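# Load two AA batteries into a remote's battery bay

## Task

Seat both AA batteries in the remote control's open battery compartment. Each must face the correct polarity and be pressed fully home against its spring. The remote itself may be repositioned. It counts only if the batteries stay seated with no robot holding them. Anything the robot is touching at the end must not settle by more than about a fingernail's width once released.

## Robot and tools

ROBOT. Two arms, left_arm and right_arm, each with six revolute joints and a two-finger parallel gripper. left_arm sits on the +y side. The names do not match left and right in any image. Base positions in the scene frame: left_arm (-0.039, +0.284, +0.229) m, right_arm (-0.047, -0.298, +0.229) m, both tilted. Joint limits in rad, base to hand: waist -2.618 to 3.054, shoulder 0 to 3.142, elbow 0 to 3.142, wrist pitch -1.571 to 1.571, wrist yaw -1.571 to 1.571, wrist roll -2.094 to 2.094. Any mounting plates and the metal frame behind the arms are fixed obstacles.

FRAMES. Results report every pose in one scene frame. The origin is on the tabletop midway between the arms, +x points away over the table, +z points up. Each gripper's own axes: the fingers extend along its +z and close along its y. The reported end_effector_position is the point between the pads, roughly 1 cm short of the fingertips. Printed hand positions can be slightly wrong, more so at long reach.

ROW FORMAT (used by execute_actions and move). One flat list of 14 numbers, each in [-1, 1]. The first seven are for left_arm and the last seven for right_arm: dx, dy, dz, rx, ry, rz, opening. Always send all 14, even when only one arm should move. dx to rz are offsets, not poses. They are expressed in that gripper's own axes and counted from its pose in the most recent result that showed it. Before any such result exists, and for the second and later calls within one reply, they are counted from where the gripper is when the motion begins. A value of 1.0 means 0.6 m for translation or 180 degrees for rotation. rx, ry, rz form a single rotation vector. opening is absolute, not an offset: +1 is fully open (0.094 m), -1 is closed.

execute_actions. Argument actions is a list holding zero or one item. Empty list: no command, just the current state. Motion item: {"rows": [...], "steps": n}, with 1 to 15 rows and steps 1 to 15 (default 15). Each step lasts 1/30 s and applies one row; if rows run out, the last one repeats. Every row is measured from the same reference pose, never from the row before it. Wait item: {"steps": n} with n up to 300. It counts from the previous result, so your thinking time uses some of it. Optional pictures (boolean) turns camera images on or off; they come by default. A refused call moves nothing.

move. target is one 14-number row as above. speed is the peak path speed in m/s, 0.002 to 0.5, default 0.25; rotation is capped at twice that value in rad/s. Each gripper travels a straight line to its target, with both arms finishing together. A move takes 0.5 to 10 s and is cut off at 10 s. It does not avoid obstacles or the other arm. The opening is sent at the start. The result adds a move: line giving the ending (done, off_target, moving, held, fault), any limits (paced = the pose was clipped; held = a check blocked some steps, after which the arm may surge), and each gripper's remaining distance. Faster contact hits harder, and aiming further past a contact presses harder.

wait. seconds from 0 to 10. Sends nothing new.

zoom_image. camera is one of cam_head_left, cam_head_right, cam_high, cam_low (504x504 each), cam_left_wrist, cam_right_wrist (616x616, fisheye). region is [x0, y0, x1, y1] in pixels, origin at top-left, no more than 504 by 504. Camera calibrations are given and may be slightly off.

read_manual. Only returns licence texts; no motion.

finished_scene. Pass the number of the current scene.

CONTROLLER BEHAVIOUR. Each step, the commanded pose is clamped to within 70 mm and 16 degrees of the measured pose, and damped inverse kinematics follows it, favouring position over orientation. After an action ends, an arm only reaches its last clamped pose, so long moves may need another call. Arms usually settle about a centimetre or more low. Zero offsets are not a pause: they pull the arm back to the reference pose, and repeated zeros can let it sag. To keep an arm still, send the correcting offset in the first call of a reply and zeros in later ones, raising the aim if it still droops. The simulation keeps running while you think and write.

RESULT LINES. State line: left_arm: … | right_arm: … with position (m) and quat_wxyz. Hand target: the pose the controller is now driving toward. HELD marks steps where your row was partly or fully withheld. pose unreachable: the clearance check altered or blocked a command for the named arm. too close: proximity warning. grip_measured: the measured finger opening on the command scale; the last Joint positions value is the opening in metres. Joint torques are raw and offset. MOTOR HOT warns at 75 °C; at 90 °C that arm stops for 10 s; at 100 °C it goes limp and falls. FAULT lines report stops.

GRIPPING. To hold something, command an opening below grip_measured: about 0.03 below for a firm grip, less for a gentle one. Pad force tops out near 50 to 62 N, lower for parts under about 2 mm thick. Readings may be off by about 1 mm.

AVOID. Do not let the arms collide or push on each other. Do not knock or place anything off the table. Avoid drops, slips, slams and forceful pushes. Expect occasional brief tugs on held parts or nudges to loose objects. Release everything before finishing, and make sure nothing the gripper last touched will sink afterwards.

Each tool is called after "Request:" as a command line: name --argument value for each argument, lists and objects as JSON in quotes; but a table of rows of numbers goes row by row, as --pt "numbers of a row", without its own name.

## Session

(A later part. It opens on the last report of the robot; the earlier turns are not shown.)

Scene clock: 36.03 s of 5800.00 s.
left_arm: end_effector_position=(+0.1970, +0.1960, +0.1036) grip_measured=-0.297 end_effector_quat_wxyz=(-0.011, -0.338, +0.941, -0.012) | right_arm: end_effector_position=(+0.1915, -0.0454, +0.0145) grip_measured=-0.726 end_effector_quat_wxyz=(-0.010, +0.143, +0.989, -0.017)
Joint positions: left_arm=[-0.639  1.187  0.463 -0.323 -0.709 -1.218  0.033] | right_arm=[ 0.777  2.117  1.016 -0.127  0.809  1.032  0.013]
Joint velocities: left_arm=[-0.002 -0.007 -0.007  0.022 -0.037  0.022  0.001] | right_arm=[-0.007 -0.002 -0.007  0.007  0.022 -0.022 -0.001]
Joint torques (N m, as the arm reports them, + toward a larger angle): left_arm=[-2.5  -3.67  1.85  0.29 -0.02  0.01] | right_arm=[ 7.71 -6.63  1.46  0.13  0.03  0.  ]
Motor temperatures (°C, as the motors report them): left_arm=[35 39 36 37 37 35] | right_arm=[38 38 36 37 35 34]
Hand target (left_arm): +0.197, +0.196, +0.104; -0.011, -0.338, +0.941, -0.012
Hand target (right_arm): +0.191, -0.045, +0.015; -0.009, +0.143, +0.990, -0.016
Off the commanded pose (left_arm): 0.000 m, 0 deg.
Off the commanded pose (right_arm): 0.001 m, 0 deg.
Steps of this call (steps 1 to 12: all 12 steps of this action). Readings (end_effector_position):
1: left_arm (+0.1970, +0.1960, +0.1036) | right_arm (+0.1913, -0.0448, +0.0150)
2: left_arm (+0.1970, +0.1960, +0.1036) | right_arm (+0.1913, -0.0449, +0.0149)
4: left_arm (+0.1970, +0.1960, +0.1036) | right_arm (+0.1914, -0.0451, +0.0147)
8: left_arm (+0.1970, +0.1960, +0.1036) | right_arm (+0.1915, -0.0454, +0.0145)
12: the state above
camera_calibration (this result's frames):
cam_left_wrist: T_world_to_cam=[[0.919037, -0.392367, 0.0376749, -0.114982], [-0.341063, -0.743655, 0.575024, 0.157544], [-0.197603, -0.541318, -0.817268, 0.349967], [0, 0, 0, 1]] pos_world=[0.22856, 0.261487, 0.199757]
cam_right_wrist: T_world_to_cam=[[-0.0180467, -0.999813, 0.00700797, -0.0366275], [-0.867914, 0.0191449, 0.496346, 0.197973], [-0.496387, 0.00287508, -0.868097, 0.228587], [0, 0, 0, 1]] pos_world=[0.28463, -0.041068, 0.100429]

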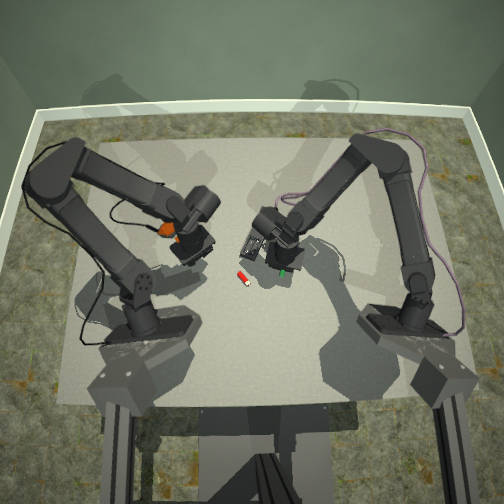

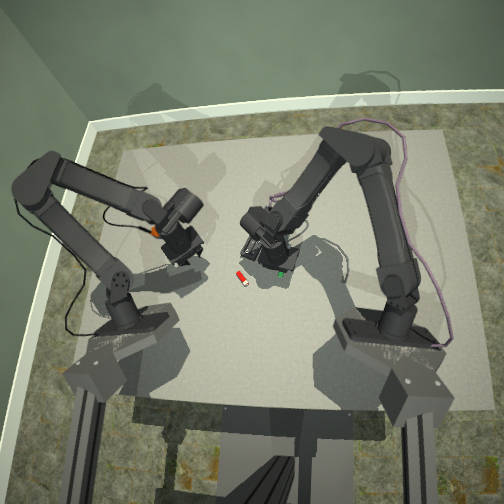

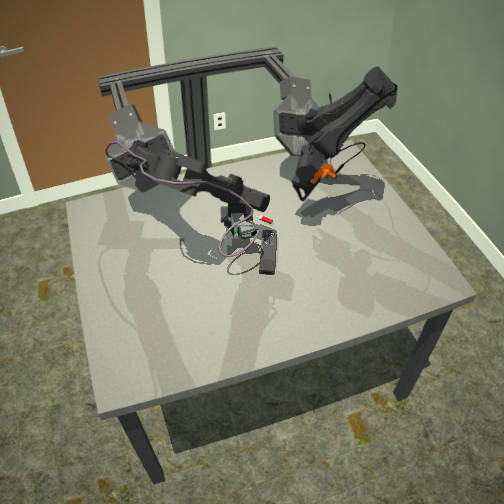

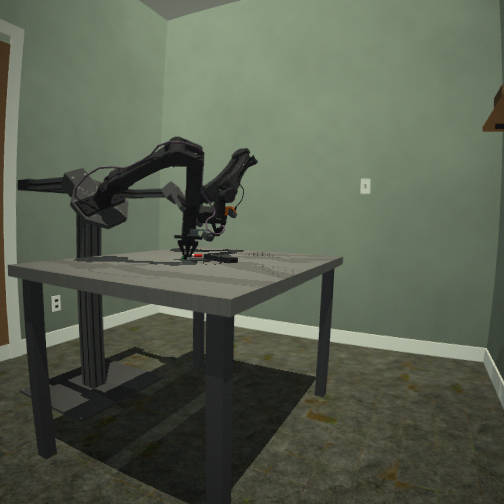

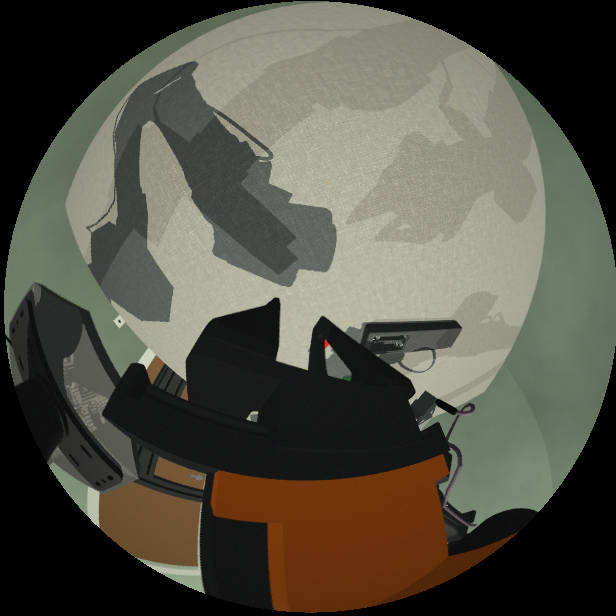

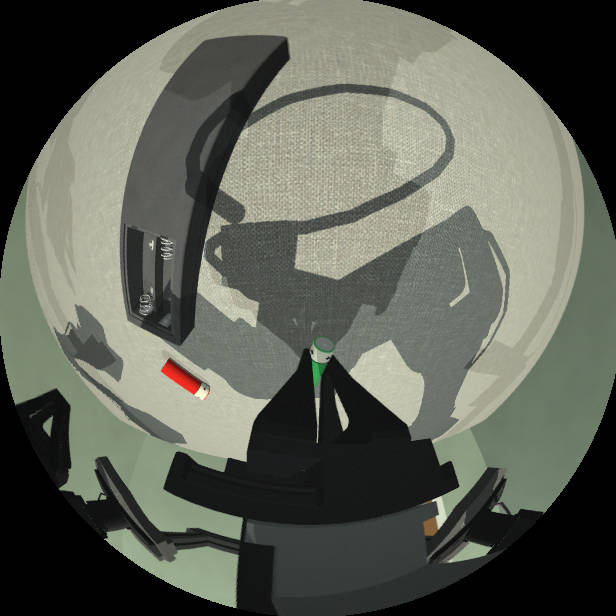

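Request:
move --target '[-0.072,0.092,-0.01,0,0,0,-0.3, 0,0,-0.12,0,0,0,-0.76]' --speed 0.15

Request:
move --target '[0,0,0,0,0,0,-0.3, -0.105,0.204,-0.01,-0.002,-0.154,0.044,-0.76]' --speed 0.15

Request:
zoom_image --camera "cam_right_wrist" --region '[200, 220, 440, 460]'

Scene clock: 43.63 s of 5800.00 s.
left_arm: end_effector_position=(+0.2100, +0.2669, +0.1107) grip_measured=-0.297 end_effector_quat_wxyz=(+0.006, -0.344, +0.939, -0.014) | right_arm: end_effector_position=(+0.1831, -0.0496, +0.0780) grip_measured=-0.727 end_effector_quat_wxyz=(-0.022, +0.134, +0.990, -0.025)
Joint positions: left_arm=[-0.324  0.833  0.395 -0.39  -0.538 -0.898  0.033] | right_arm=[ 0.917  1.988  1.032 -0.459  0.832  1.242  0.013]
Joint velocities: left_arm=[ 0.007 -0.012 -0.002  0.022  0.037 -0.007 -0.   ] | right_arm=[ 0.002 -0.017 -0.002 -0.051 -0.081 -0.007  0.   ]
Joint torques (N m, as the arm reports them, + toward a larger angle): left_arm=[-0.09 -4.61  0.7   0.25  0.08  0.05] | right_arm=[ 8.74 -7.12  3.74 -0.04  0.18  0.13]
Motor temperatures (°C, as the motors report them): left_arm=[35 39 36 36 37 35] | right_arm=[39 38 36 37 35 34]
Hand target (left_arm): +0.197, +0.269, +0.109; -0.006, -0.336, +0.942, -0.009
Hand target (right_arm): +0.193, -0.044, +0.086; -0.010, +0.144, +0.989, -0.017
Off the commanded pose (left_arm): 0.015 m, 2 deg.
Off the commanded pose (right_arm): 0.015 m, 2 deg.
After step 90, 3.43 s passed at rest.
move: off_target (left_arm, right_arm)
camera_calibration (this result's frames):
cam_left_wrist: T_world_to_cam=[[0.922793, -0.379727, 0.0652686, -0.10665], [-0.348938, -0.751804, 0.559493, 0.216209], [-0.163386, -0.539071, -0.826261, 0.389878], [0, 0, 0, 1]] pos_world=[0.23756, 0.332221, 0.208135]
cam_right_wrist: T_world_to_cam=[[0.000764245, -0.999803, 0.019814, -0.0458938], [-0.854198, 0.00964954, 0.519858, 0.1545], [-0.519947, -0.0173224, -0.854023, 0.281772], [0, 0, 0, 1]] pos_world=[0.278515, -0.0424946, 0.161231]

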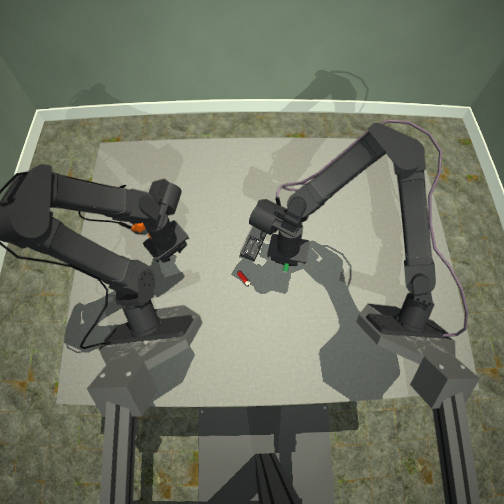

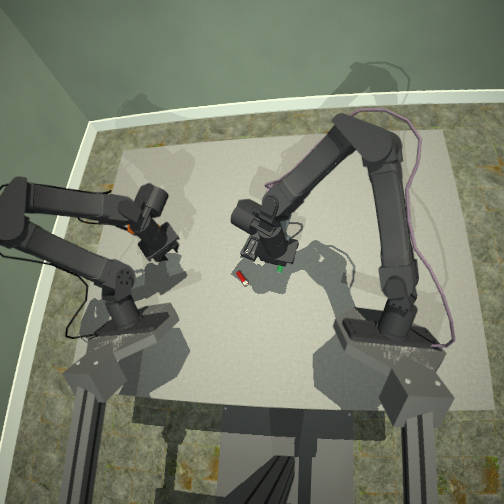

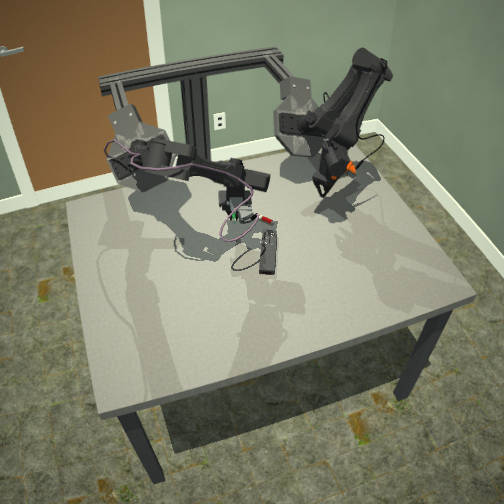

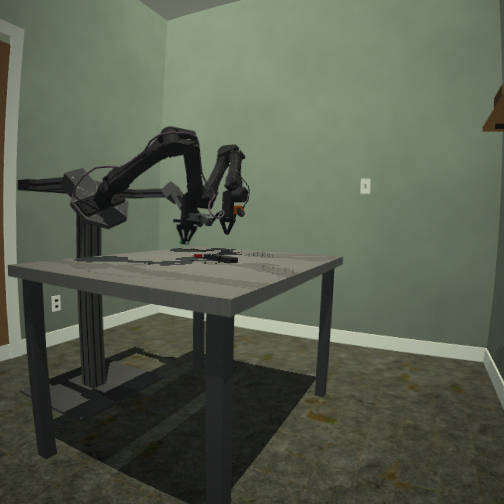

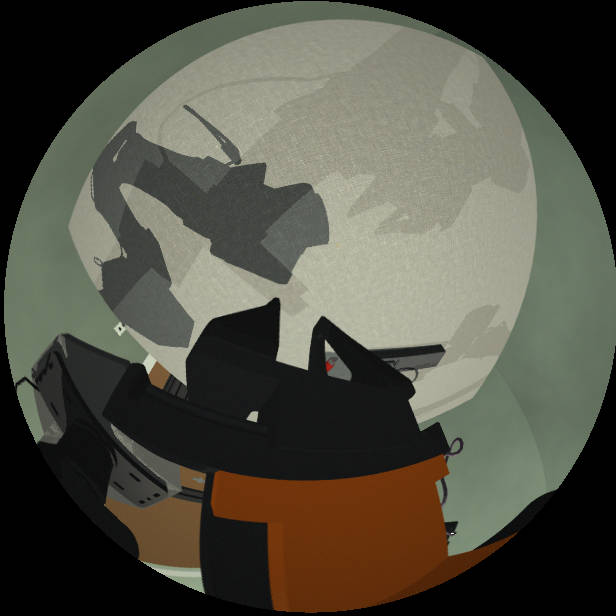

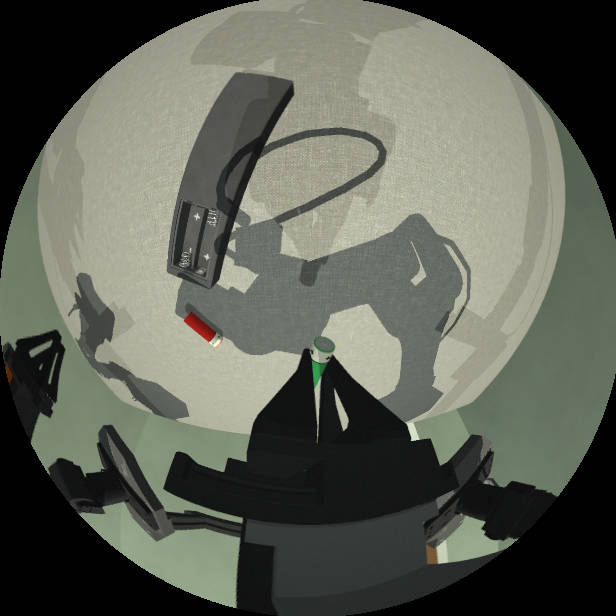

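Scene clock: 45.90 s of 5800.00 s.
left_arm: end_effector_position=(+0.2099, +0.2669, +0.1107) grip_measured=-0.297 end_effector_quat_wxyz=(+0.005, -0.344, +0.939, -0.014) | right_arm: end_effector_position=(+0.2749, +0.0451, +0.0657) grip_measured=-0.727 end_effector_quat_wxyz=(+0.205, +0.196, +0.957, -0.057)
Joint positions: left_arm=[-0.324  0.833  0.395 -0.39  -0.538 -0.898  0.033] | right_arm=[ 0.962  2.392  1.541 -0.329  1.277  1.203  0.013]
Joint velocities: left_arm=[ 0.002  0.007  0.012 -0.022 -0.037 -0.037 -0.002] | right_arm=[-0.012  0.007 -0.012  0.066 -0.051  0.022  0.001]
Joint torques (N m, as the arm reports them, + toward a larger angle): left_arm=[-0.72 -3.33  2.52  0.36 -0.02  0.02] | right_arm=[12.25 -7.45  3.79  0.42  0.53 -0.06]
Motor temperatures (°C, as the motors report them): left_arm=[35 39 36 36 37 35] | right_arm=[39 38 36 37 35 34]
Hand target (left_arm): +0.210, +0.267, +0.111; +0.005, -0.344, +0.939, -0.014
Hand target (right_arm): +0.276, +0.053, +0.075; +0.218, +0.192, +0.956, -0.051
Off the commanded pose (left_arm): 0.000 m, 0 deg.
Off the commanded pose (right_arm): 0.011 m, 2 deg.
move: off_target (right_arm)
camera_calibration (this result's frames):
cam_left_wrist: T_world_to_cam=[[0.922737, -0.379917, 0.0649506, -0.106469], [-0.348912, -0.751772, 0.559553, 0.216172], [-0.163756, -0.538982, -0.826246, 0.389924], [0, 0, 0, 1]] pos_world=[0.23752, 0.332225, 0.208128]
cam_right_wrist: T_world_to_cam=[[-0.150948, -0.981577, 0.117139, 0.0834051], [-0.982654, 0.161905, 0.0904329, 0.294981], [-0.107732, -0.101457, -0.98899, 0.219941], [0, 0, 0, 1]] pos_world=[0.326149, 0.0564239, 0.181073]

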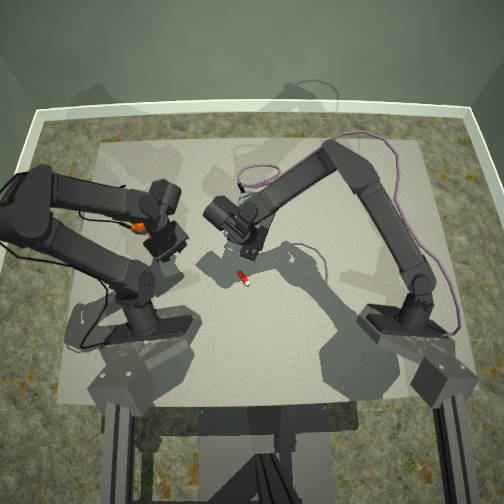

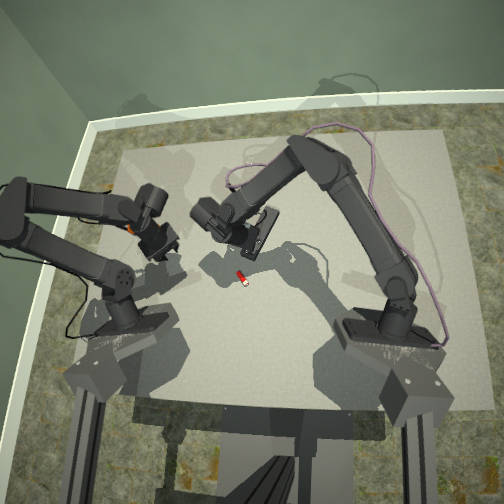

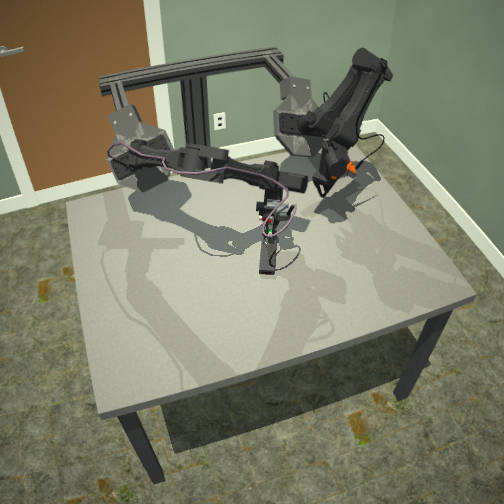

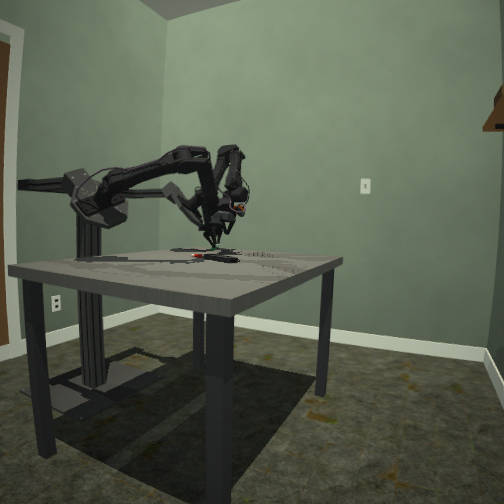

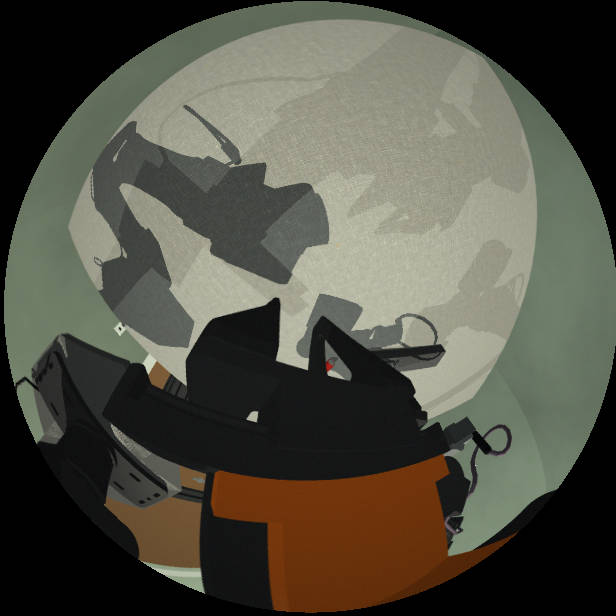

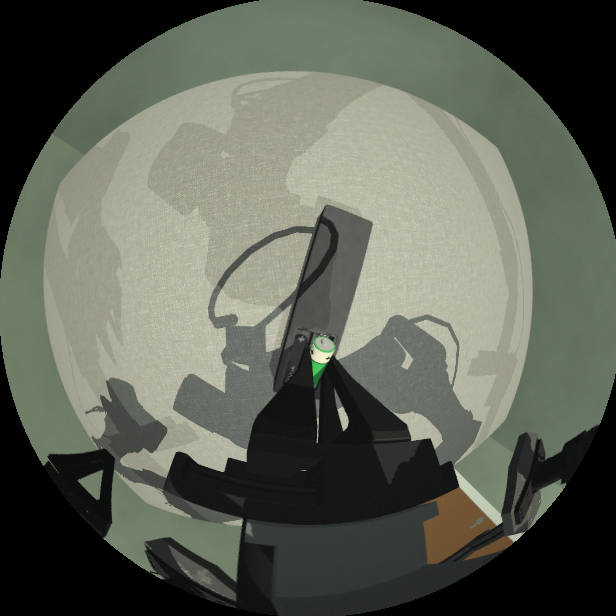

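Region (200, 220, 440, 460) of cam_right_wrist's 616x616 image, scaled by 2.100, with more detail than that image has.

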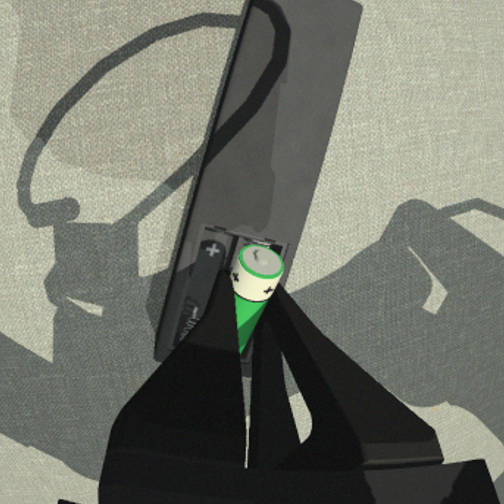

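Request:
move --target '[0,0,0,0,0,0,-0.3, 0,0.022,0.02,0,-0.02,0,-0.76]' --speed 0.05

Request:
zoom_image --camera "cam_right_wrist" --region '[240, 280, 400, 440]'

Request:
zoom_image --camera "cam_high" --region '[240, 200, 300, 260]'

Scene clock: 52.03 s of 5800.00 s.
left_arm: end_effector_position=(+0.2099, +0.2669, +0.1107) grip_measured=-0.297 end_effector_quat_wxyz=(+0.005, -0.344, +0.939, -0.014) | right_arm: end_effector_position=(+0.2834, +0.0521, +0.0494) grip_measured=-0.727 end_effector_quat_wxyz=(+0.224, +0.197, +0.953, -0.062)
Joint positions: left_arm=[-0.324  0.833  0.395 -0.39  -0.538 -0.898  0.033] | right_arm=[ 0.935  2.444  1.558 -0.156  1.302  1.067  0.013]
Joint velocities: left_arm=[ 0.002 -0.012  0.012  0.037  0.037 -0.051  0.001] | right_arm=[ 0.007  0.012 -0.012  0.066 -0.081 -0.066 -0.001]
Joint torques (N m, as the arm reports them, + toward a larger angle): left_arm=[-0.72 -3.3   2.53  0.37 -0.02  0.01] | right_arm=[11.31 -7.71  3.24  0.49  0.55 -0.09]
Motor temperatures (°C, as the motors report them): left_arm=[35 39 36 36 37 35] | right_arm=[40 39 36 37 35 34]
Hand target (left_arm): +0.210, +0.267, +0.111; +0.005, -0.344, +0.939, -0.014
Hand target (right_arm): +0.285, +0.055, +0.054; +0.234, +0.194, +0.951, -0.063
Off the commanded pose (left_arm): 0.000 m, 0 deg.
Off the commanded pose (right_arm): 0.006 m, 1 deg.
After step 90, 1.90 s passed at rest.
move: done
camera_calibration (this result's frames):
cam_left_wrist: T_world_to_cam=[[0.922737, -0.379917, 0.0649506, -0.106469], [-0.348912, -0.751772, 0.559553, 0.216172], [-0.163756, -0.538982, -0.826246, 0.389924], [0, 0, 0, 1]] pos_world=[0.23752, 0.332225, 0.208128]
cam_right_wrist: T_world_to_cam=[[-0.158962, -0.979072, 0.12708, 0.0951434], [-0.984684, 0.16656, 0.0515212, 0.305984], [-0.0716094, -0.116944, -0.990554, 0.196175], [0, 0, 0, 1]] pos_world=[0.33047, 0.065129, 0.166467]

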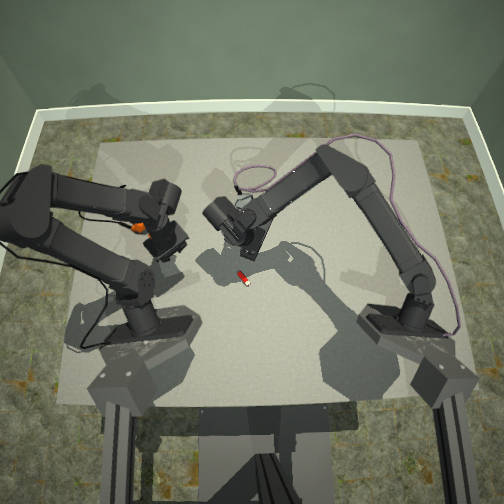

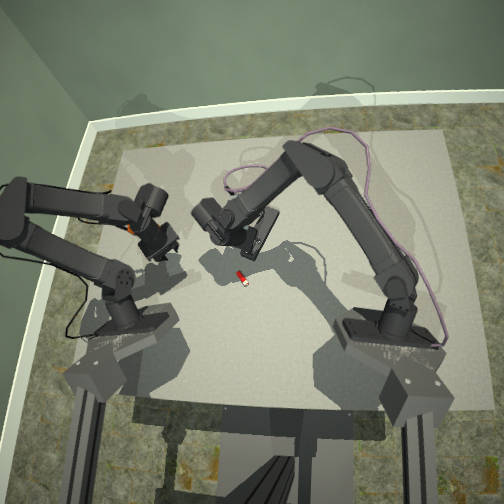

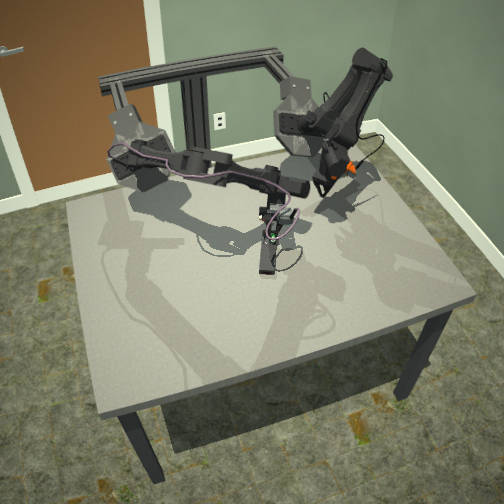

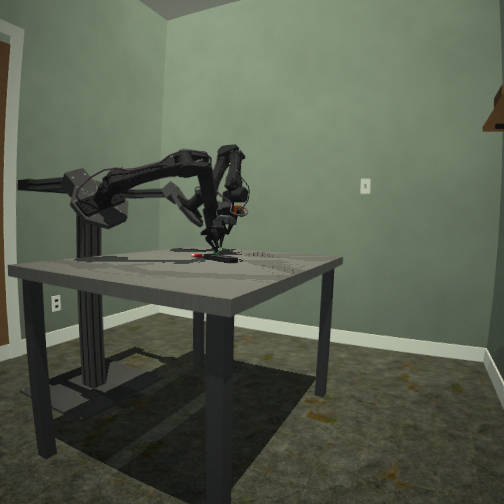

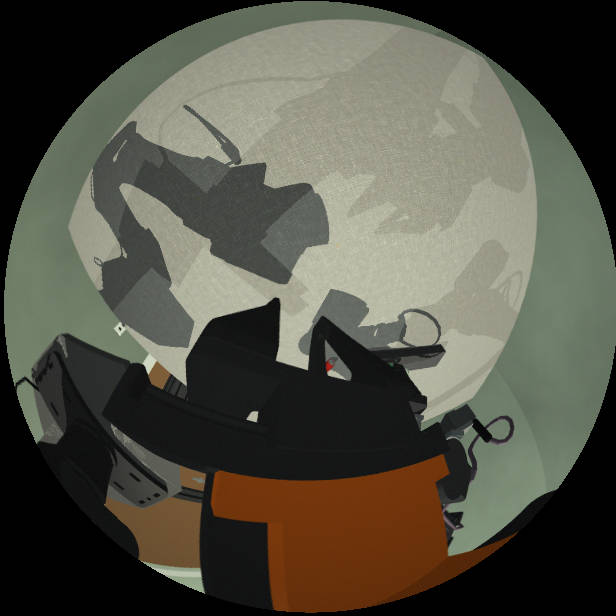

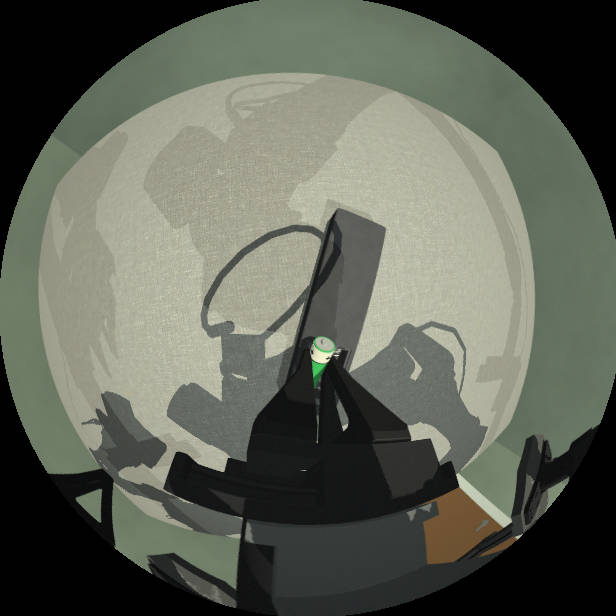

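Region (240, 280, 400, 440) of cam_right_wrist's 616x616 image, scaled by 3.150, with more detail than that image has.

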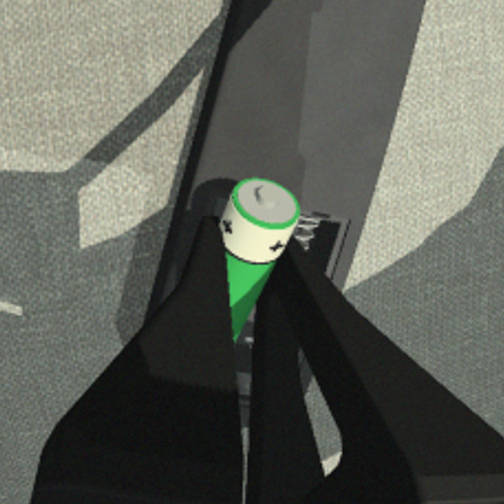

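Region (240, 200, 300, 260) of cam_high's 504x504 image, scaled by 8.400, with more detail than that image has.

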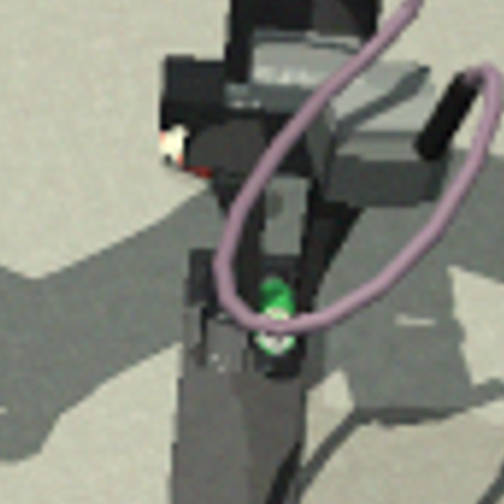

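Request:
move --target '[0,0,0,0,0,0,-0.3, 0.002,-0.002,0.013,0,-0.005,0,-0.76]' --speed 0.02

Request:
zoom_image --camera "cam_right_wrist" --region '[240, 280, 400, 440]'

Request:
zoom_image --camera "cam_high" --region '[240, 200, 300, 260]'

Request:
zoom_image --camera "cam_low" --region '[185, 230, 245, 270]'

Scene clock: 56.73 s of 5800.00 s.
left_arm: end_effector_position=(+0.2099, +0.2669, +0.1107) grip_measured=-0.297 end_effector_quat_wxyz=(+0.005, -0.344, +0.939, -0.014) | right_arm: end_effector_position=(+0.2918, +0.0476, +0.0412) grip_measured=-0.727 end_effector_quat_wxyz=(+0.229, +0.208, +0.949, -0.063)
Joint positions: left_arm=[-0.324  0.833  0.395 -0.39  -0.538 -0.898  0.033] | right_arm=[ 0.909  2.444  1.544 -0.063  1.302  1.009  0.013]
Joint velocities: left_arm=[ 0.002  0.002  0.012  0.007 -0.066 -0.037  0.001] | right_arm=[-0.002 -0.002 -0.002  0.022  0.022 -0.037 -0.001]
Joint torques (N m, as the arm reports them, + toward a larger angle): left_arm=[-0.73 -3.32  2.53  0.37 -0.02  0.01] | right_arm=[11.22 -7.73  1.87  0.53  0.35 -0.09]
Motor temperatures (°C, as the motors report them): left_arm=[35 39 36 36 37 35] | right_arm=[40 39 36 37 35 34]
Hand target (left_arm): +0.210, +0.267, +0.111; +0.005, -0.344, +0.939, -0.014
Hand target (right_arm): +0.285, +0.050, +0.042; +0.231, +0.197, +0.951, -0.063
Off the commanded pose (left_arm): 0.000 m, 0 deg.
Off the commanded pose (right_arm): 0.007 m, 1 deg.
After step 90, 0.97 s passed at rest.
move: done
camera_calibration (this result's frames):
cam_left_wrist: T_world_to_cam=[[0.922737, -0.379917, 0.0649506, -0.106469], [-0.348912, -0.751772, 0.559553, 0.216172], [-0.163756, -0.538982, -0.826246, 0.389924], [0, 0, 0, 1]] pos_world=[0.23752, 0.332225, 0.208128]
cam_right_wrist: T_world_to_cam=[[-0.182974, -0.975049, 0.125697, 0.10006], [-0.981175, 0.189147, 0.038969, 0.31385], [-0.061772, -0.116201, -0.991303, 0.185208], [0, 0, 0, 1]] pos_world=[0.337691, 0.0597206, 0.15879]

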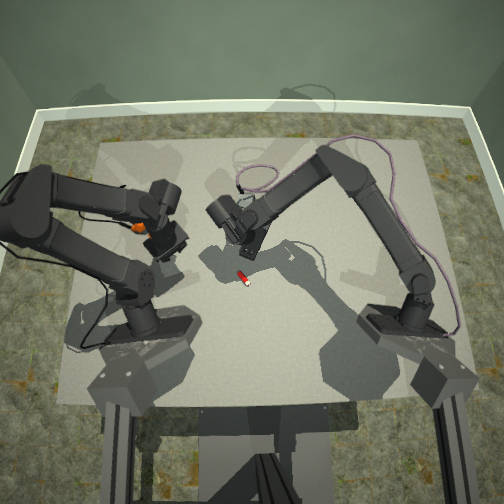

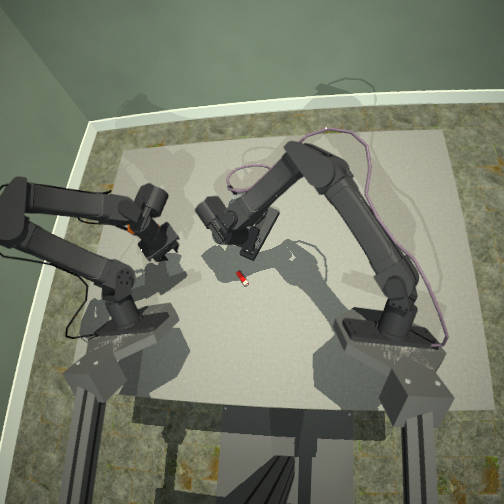

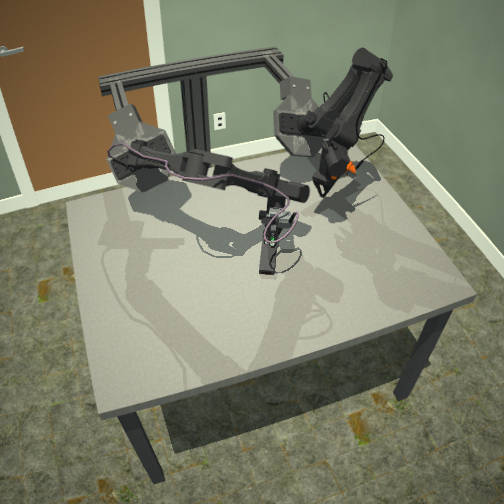

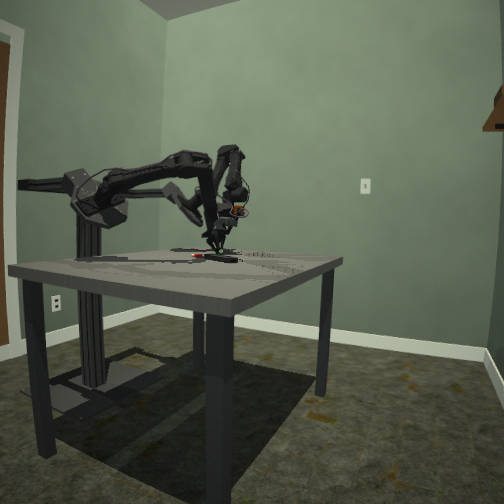

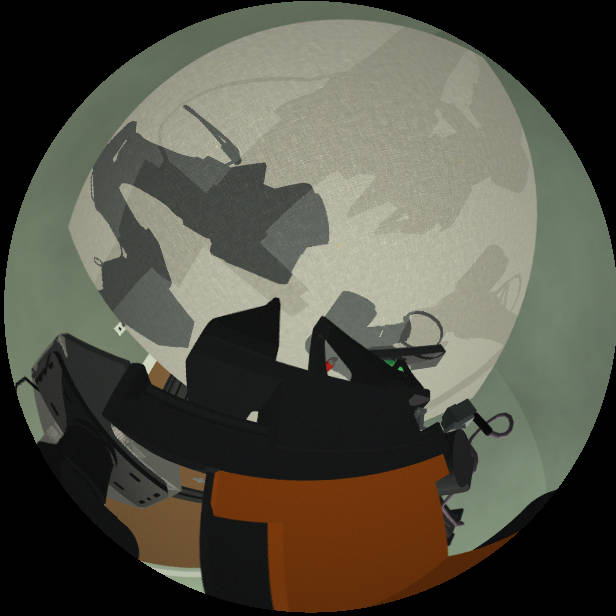

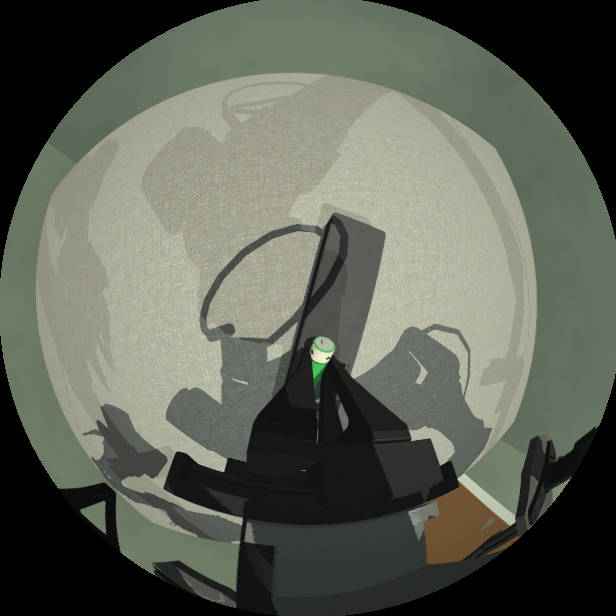

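Region (240, 280, 400, 440) of cam_right_wrist's 616x616 image, scaled by 3.150, with more detail than that image has.

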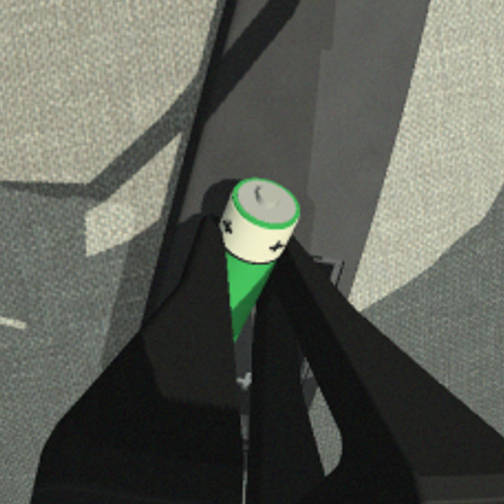

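Region (240, 200, 300, 260) of cam_high's 504x504 image, scaled by 8.400, with more detail than that image has.

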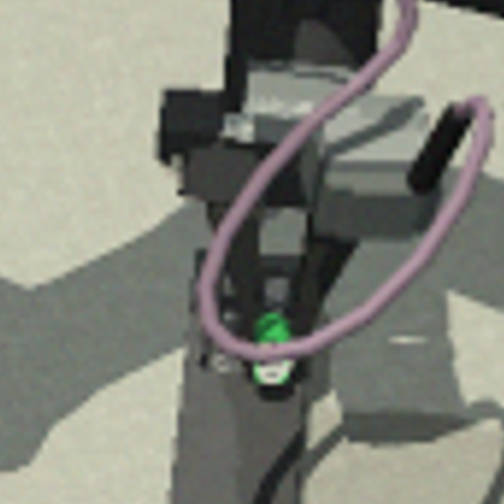

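Region (185, 230, 245, 270) of cam_low's 504x504 image, scaled by 8.400, with more detail than that image has.

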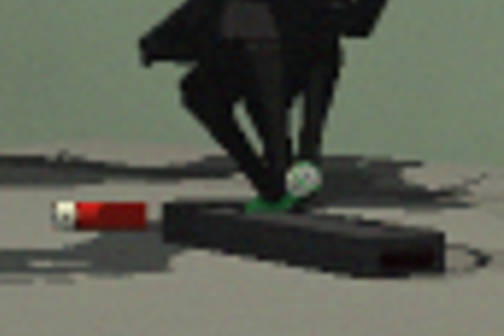

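Request:
execute_actions --actions '[{"rows":[[0,0,0,0,0,0,-0.3,0.011,0,-0.007,0,0,0,-0.76],[0,0,0,0,0,0,-0.3,0.012,0,-0.008,0,0,0,-0.76],[0,0,0,0,0,0,-0.3,0.014,0,-0.009,0,0,0,-0.76],[0,0,0,0,0,0,-0.3,0.015,0,-0.010,0,0,0,-0.76],[0,0,0,0,0,0,-0.3,0.017,0,-0.011,0,0,0,-0.76],[0,0,0,0,0,0,-0.3,0.018,0,-0.012,0,0,0,-0.76],[0,0,0,0,0,0,-0.3,0.020,0,-0.013,0,0,0,-0.76],[0,0,0,0,0,0,-0.3,0.021,0,-0.014,0,0,0,-0.76],[0,0,0,0,0,0,-0.3,0.023,0,-0.015,0,0,0,-0.76]],"steps":15}]' --pictures false

Scene clock: 60.23 s of 5800.00 s.
left_arm: end_effector_position=(+0.2099, +0.2669, +0.1107) grip_measured=-0.297 end_effector_quat_wxyz=(+0.005, -0.344, +0.939, -0.014) | right_arm: end_effector_position=(+0.2842, +0.0471, +0.0393) grip_measured=-0.727 end_effector_quat_wxyz=(+0.228, +0.214, +0.947, -0.065)
Joint positions: left_arm=[-0.324  0.833  0.395 -0.39  -0.538 -0.898  0.033] | right_arm=[ 0.915  2.456  1.544 -0.094  1.308  1.062  0.013]
Joint velocities: left_arm=[ 0.022 -0.012 -0.007 -0.051  0.066  0.037 -0.   ] | right_arm=[ 0.012 -0.007  0.007 -0.154  0.007  0.066 -0.001]
Joint torques (N m, as the arm reports them, + toward a larger angle): left_arm=[-0.72 -3.3   2.51  0.37 -0.02  0.01] | right_arm=[11.89 -6.87  3.68  0.26  0.37  0.1 ]
Motor temperatures (°C, as the motors report them): left_arm=[35 39 36 36 37 35] | right_arm=[40 39 36 37 35 34]
Hand target (left_arm): +0.210, +0.267, +0.111; +0.005, -0.344, +0.939, -0.014
Hand target (right_arm): +0.277, +0.054, +0.043; +0.230, +0.208, +0.949, -0.062
Off the commanded pose (left_arm): 0.000 m, 0 deg.
Off the commanded pose (right_arm): 0.011 m, 1 deg.
Steps of this call (steps 1 to 90: nothing new was sent; steps 91 to 105: all 15 steps of this action). Readings (end_effector_position):
91: left_arm (+0.2099, +0.2669, +0.1107) | right_arm (+0.2925, +0.0481, +0.0414)
92: left_arm (+0.2099, +0.2669, +0.1107) | right_arm (+0.2923, +0.0479, +0.0413)
94: left_arm (+0.2099, +0.2669, +0.1107) | right_arm (+0.2915, +0.0476, +0.0409)
98: left_arm (+0.2099, +0.2669, +0.1107) | right_arm (+0.2882, +0.0470, +0.0393)
105: the state above

Request:
execute_actions --actions '[{"rows":[[0,0,0,0,0,0,-0.3,0.005,0,-0.004,0,0,0,-0.73],[0,0,0,0,0,0,-0.3,0.005,0,-0.004,0,0,0,-0.72],[0,0,0,0,0,0,-0.3,0.005,0,-0.004,0,0,0,-0.71],[0,0,0,0,0,0,-0.3,0.005,0,-0.004,0,0,0,-0.70],[0,0,0,0,0,0,-0.3,0.005,0,-0.004,0,0,0,-0.68],[0,0,0,0,0,0,-0.3,0.005,0,-0.004,0,0,0,-0.65],[0,0,0,0,0,0,-0.3,0.005,0,-0.004,0,0,0,-0.6],[0,0,0,0,0,0,-0.3,0.005,0,-0.004,0,0,0,-0.5],[0,0,0,0,0,0,-0.3,0.005,0,-0.004,0,0,0,-0.4]],"steps":12}]' --pictures false

Request:
move --target '[0,0,0,0,0,0,-0.3, -0.03,0,-0.1,0,0,0,-0.4]' --speed 0.1

Request:
zoom_image --camera "cam_right_wrist" --region '[220, 260, 400, 440]'

Scene clock: 65.10 s of 5800.00 s.
left_arm: end_effector_position=(+0.2099, +0.2669, +0.1107) grip_measured=-0.297 end_effector_quat_wxyz=(+0.005, -0.344, +0.939, -0.014) | right_arm: end_effector_position=(+0.2840, +0.0458, +0.0397) grip_measured=-0.403 end_effector_quat_wxyz=(+0.230, +0.215, +0.947, -0.068)
Joint positions: left_arm=[-0.324  0.833  0.395 -0.39  -0.538 -0.898  0.033] | right_arm=[ 0.915  2.456  1.544 -0.102  1.314  1.071  0.028]
Joint velocities: left_arm=[ 0.012 -0.002 -0.027 -0.007 -0.022 -0.022  0.   ] | right_arm=[ 0.002  0.007 -0.007 -0.022 -0.022  0.007  0.002]
Joint torques (N m, as the arm reports them, + toward a larger angle): left_arm=[-0.72 -3.33  2.52  0.37 -0.02  0.01] | right_arm=[10.81 -7.66  3.03  0.37  0.24  0.08]
Motor temperatures (°C, as the motors report them): left_arm=[35 39 36 36 37 35] | right_arm=[41 39 36 37 35 34]
Hand target (left_arm): +0.210, +0.267, +0.111; +0.005, -0.344, +0.939, -0.014
Hand target (right_arm): +0.281, +0.049, +0.040; +0.229, +0.214, +0.947, -0.065
Off the commanded pose (left_arm): 0.000 m, 0 deg.
Off the commanded pose (right_arm): 0.004 m, 0 deg.
Steps of this call (steps 1 to 90: nothing new was sent; then 1.47 s passed at rest; steps 91 to 102: all 12 steps of this action). Readings (end_effector_position):
91: left_arm (+0.2099, +0.2669, +0.1107) | right_arm (+0.2836, +0.0468, +0.0393)
92: left_arm (+0.2099, +0.2669, +0.1107) | right_arm (+0.2836, +0.0468, +0.0393)
94: left_arm (+0.2099, +0.2669, +0.1107) | right_arm (+0.2837, +0.0466, +0.0394)
98: left_arm (+0.2099, +0.2669, +0.1107) | right_arm (+0.2838, +0.0462, +0.0395)
102: the state above

Scene clock: 66.97 s of 5800.00 s.
left_arm: end_effector_position=(+0.2099, +0.2669, +0.1107) grip_measured=-0.297 end_effector_quat_wxyz=(+0.005, -0.344, +0.939, -0.014) | right_arm: end_effector_position=(+0.2726, +0.0463, +0.0930) grip_measured=-0.402 end_effector_quat_wxyz=(+0.218, +0.213, +0.950, -0.073)
Joint positions: left_arm=[-0.324  0.833  0.395 -0.39  -0.538 -0.898  0.033] | right_arm=[ 1.016  2.438  1.699 -0.731  1.331  1.527  0.028]
Joint velocities: left_arm=[-0.022 -0.002 -0.022 -0.037  0.037 -0.022  0.001] | right_arm=[-0.012 -0.017  0.012 -0.11  -0.037  0.125 -0.001]
Joint torques (N m, as the arm reports them, + toward a larger angle): left_arm=[-0.72 -3.32  2.52  0.37 -0.02  0.01] | right_arm=[12.08 -7.35  4.52  0.08  0.55  0.07]
Motor temperatures (°C, as the motors report them): left_arm=[35 39 36 36 37 35] | right_arm=[41 39 36 37 35 34]
Hand target (left_arm): +0.210, +0.267, +0.111; +0.005, -0.344, +0.939, -0.014
Hand target (right_arm): +0.274, +0.053, +0.101; +0.230, +0.215, +0.947, -0.067
Off the commanded pose (left_arm): 0.000 m, 0 deg.
Off the commanded pose (right_arm): 0.011 m, 2 deg.
move: off_target (right_arm)
camera_calibration (this result's frames):
cam_left_wrist: T_world_to_cam=[[0.922737, -0.379917, 0.0649506, -0.106469], [-0.348912, -0.751772, 0.559553, 0.216172], [-0.163756, -0.538982, -0.826246, 0.389924], [0, 0, 0, 1]] pos_world=[0.23752, 0.332225, 0.208128]
cam_right_wrist: T_world_to_cam=[[-0.193552, -0.970726, 0.142229, 0.0898203], [-0.977193, 0.203655, 0.0601564, 0.289459], [-0.087361, -0.127342, -0.988004, 0.242352], [0, 0, 0, 1]] pos_world=[0.321415, 0.0591024, 0.209256]

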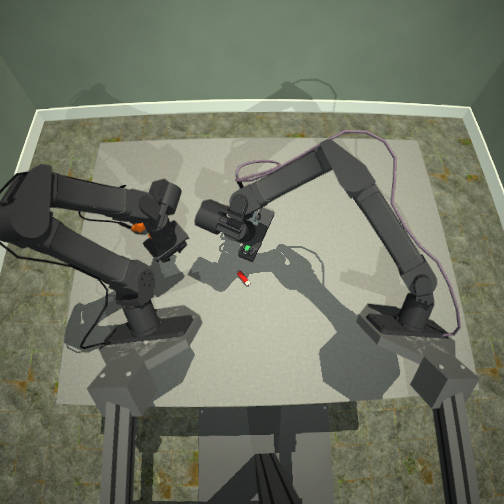

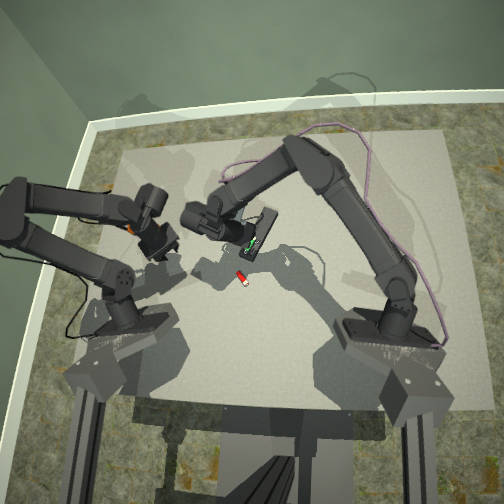

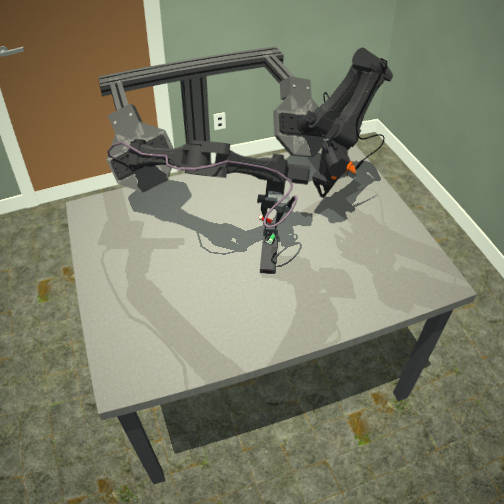

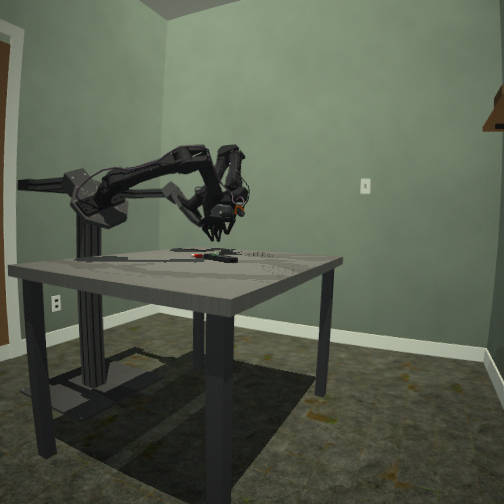

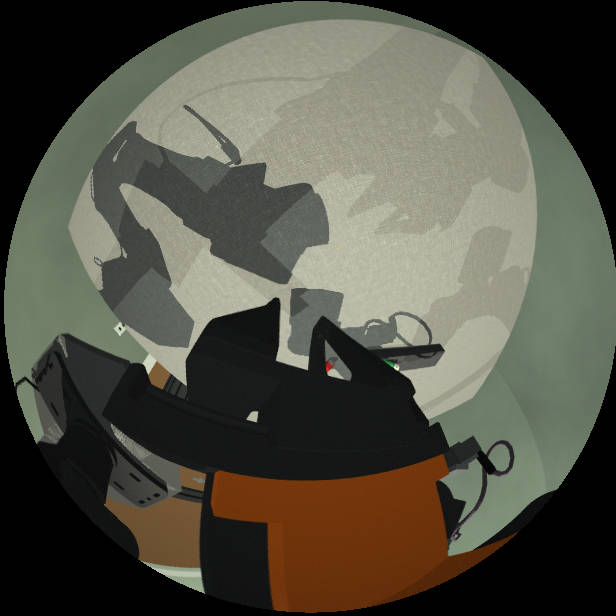

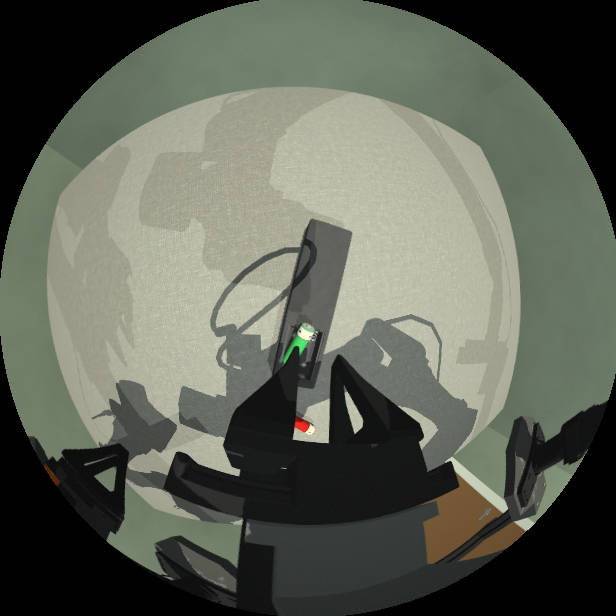

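Region (220, 260, 400, 440) of cam_right_wrist's 616x616 image, scaled by 2.800, with more detail than that image has.

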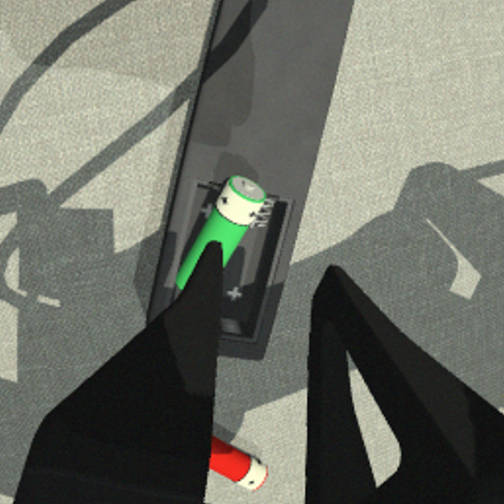

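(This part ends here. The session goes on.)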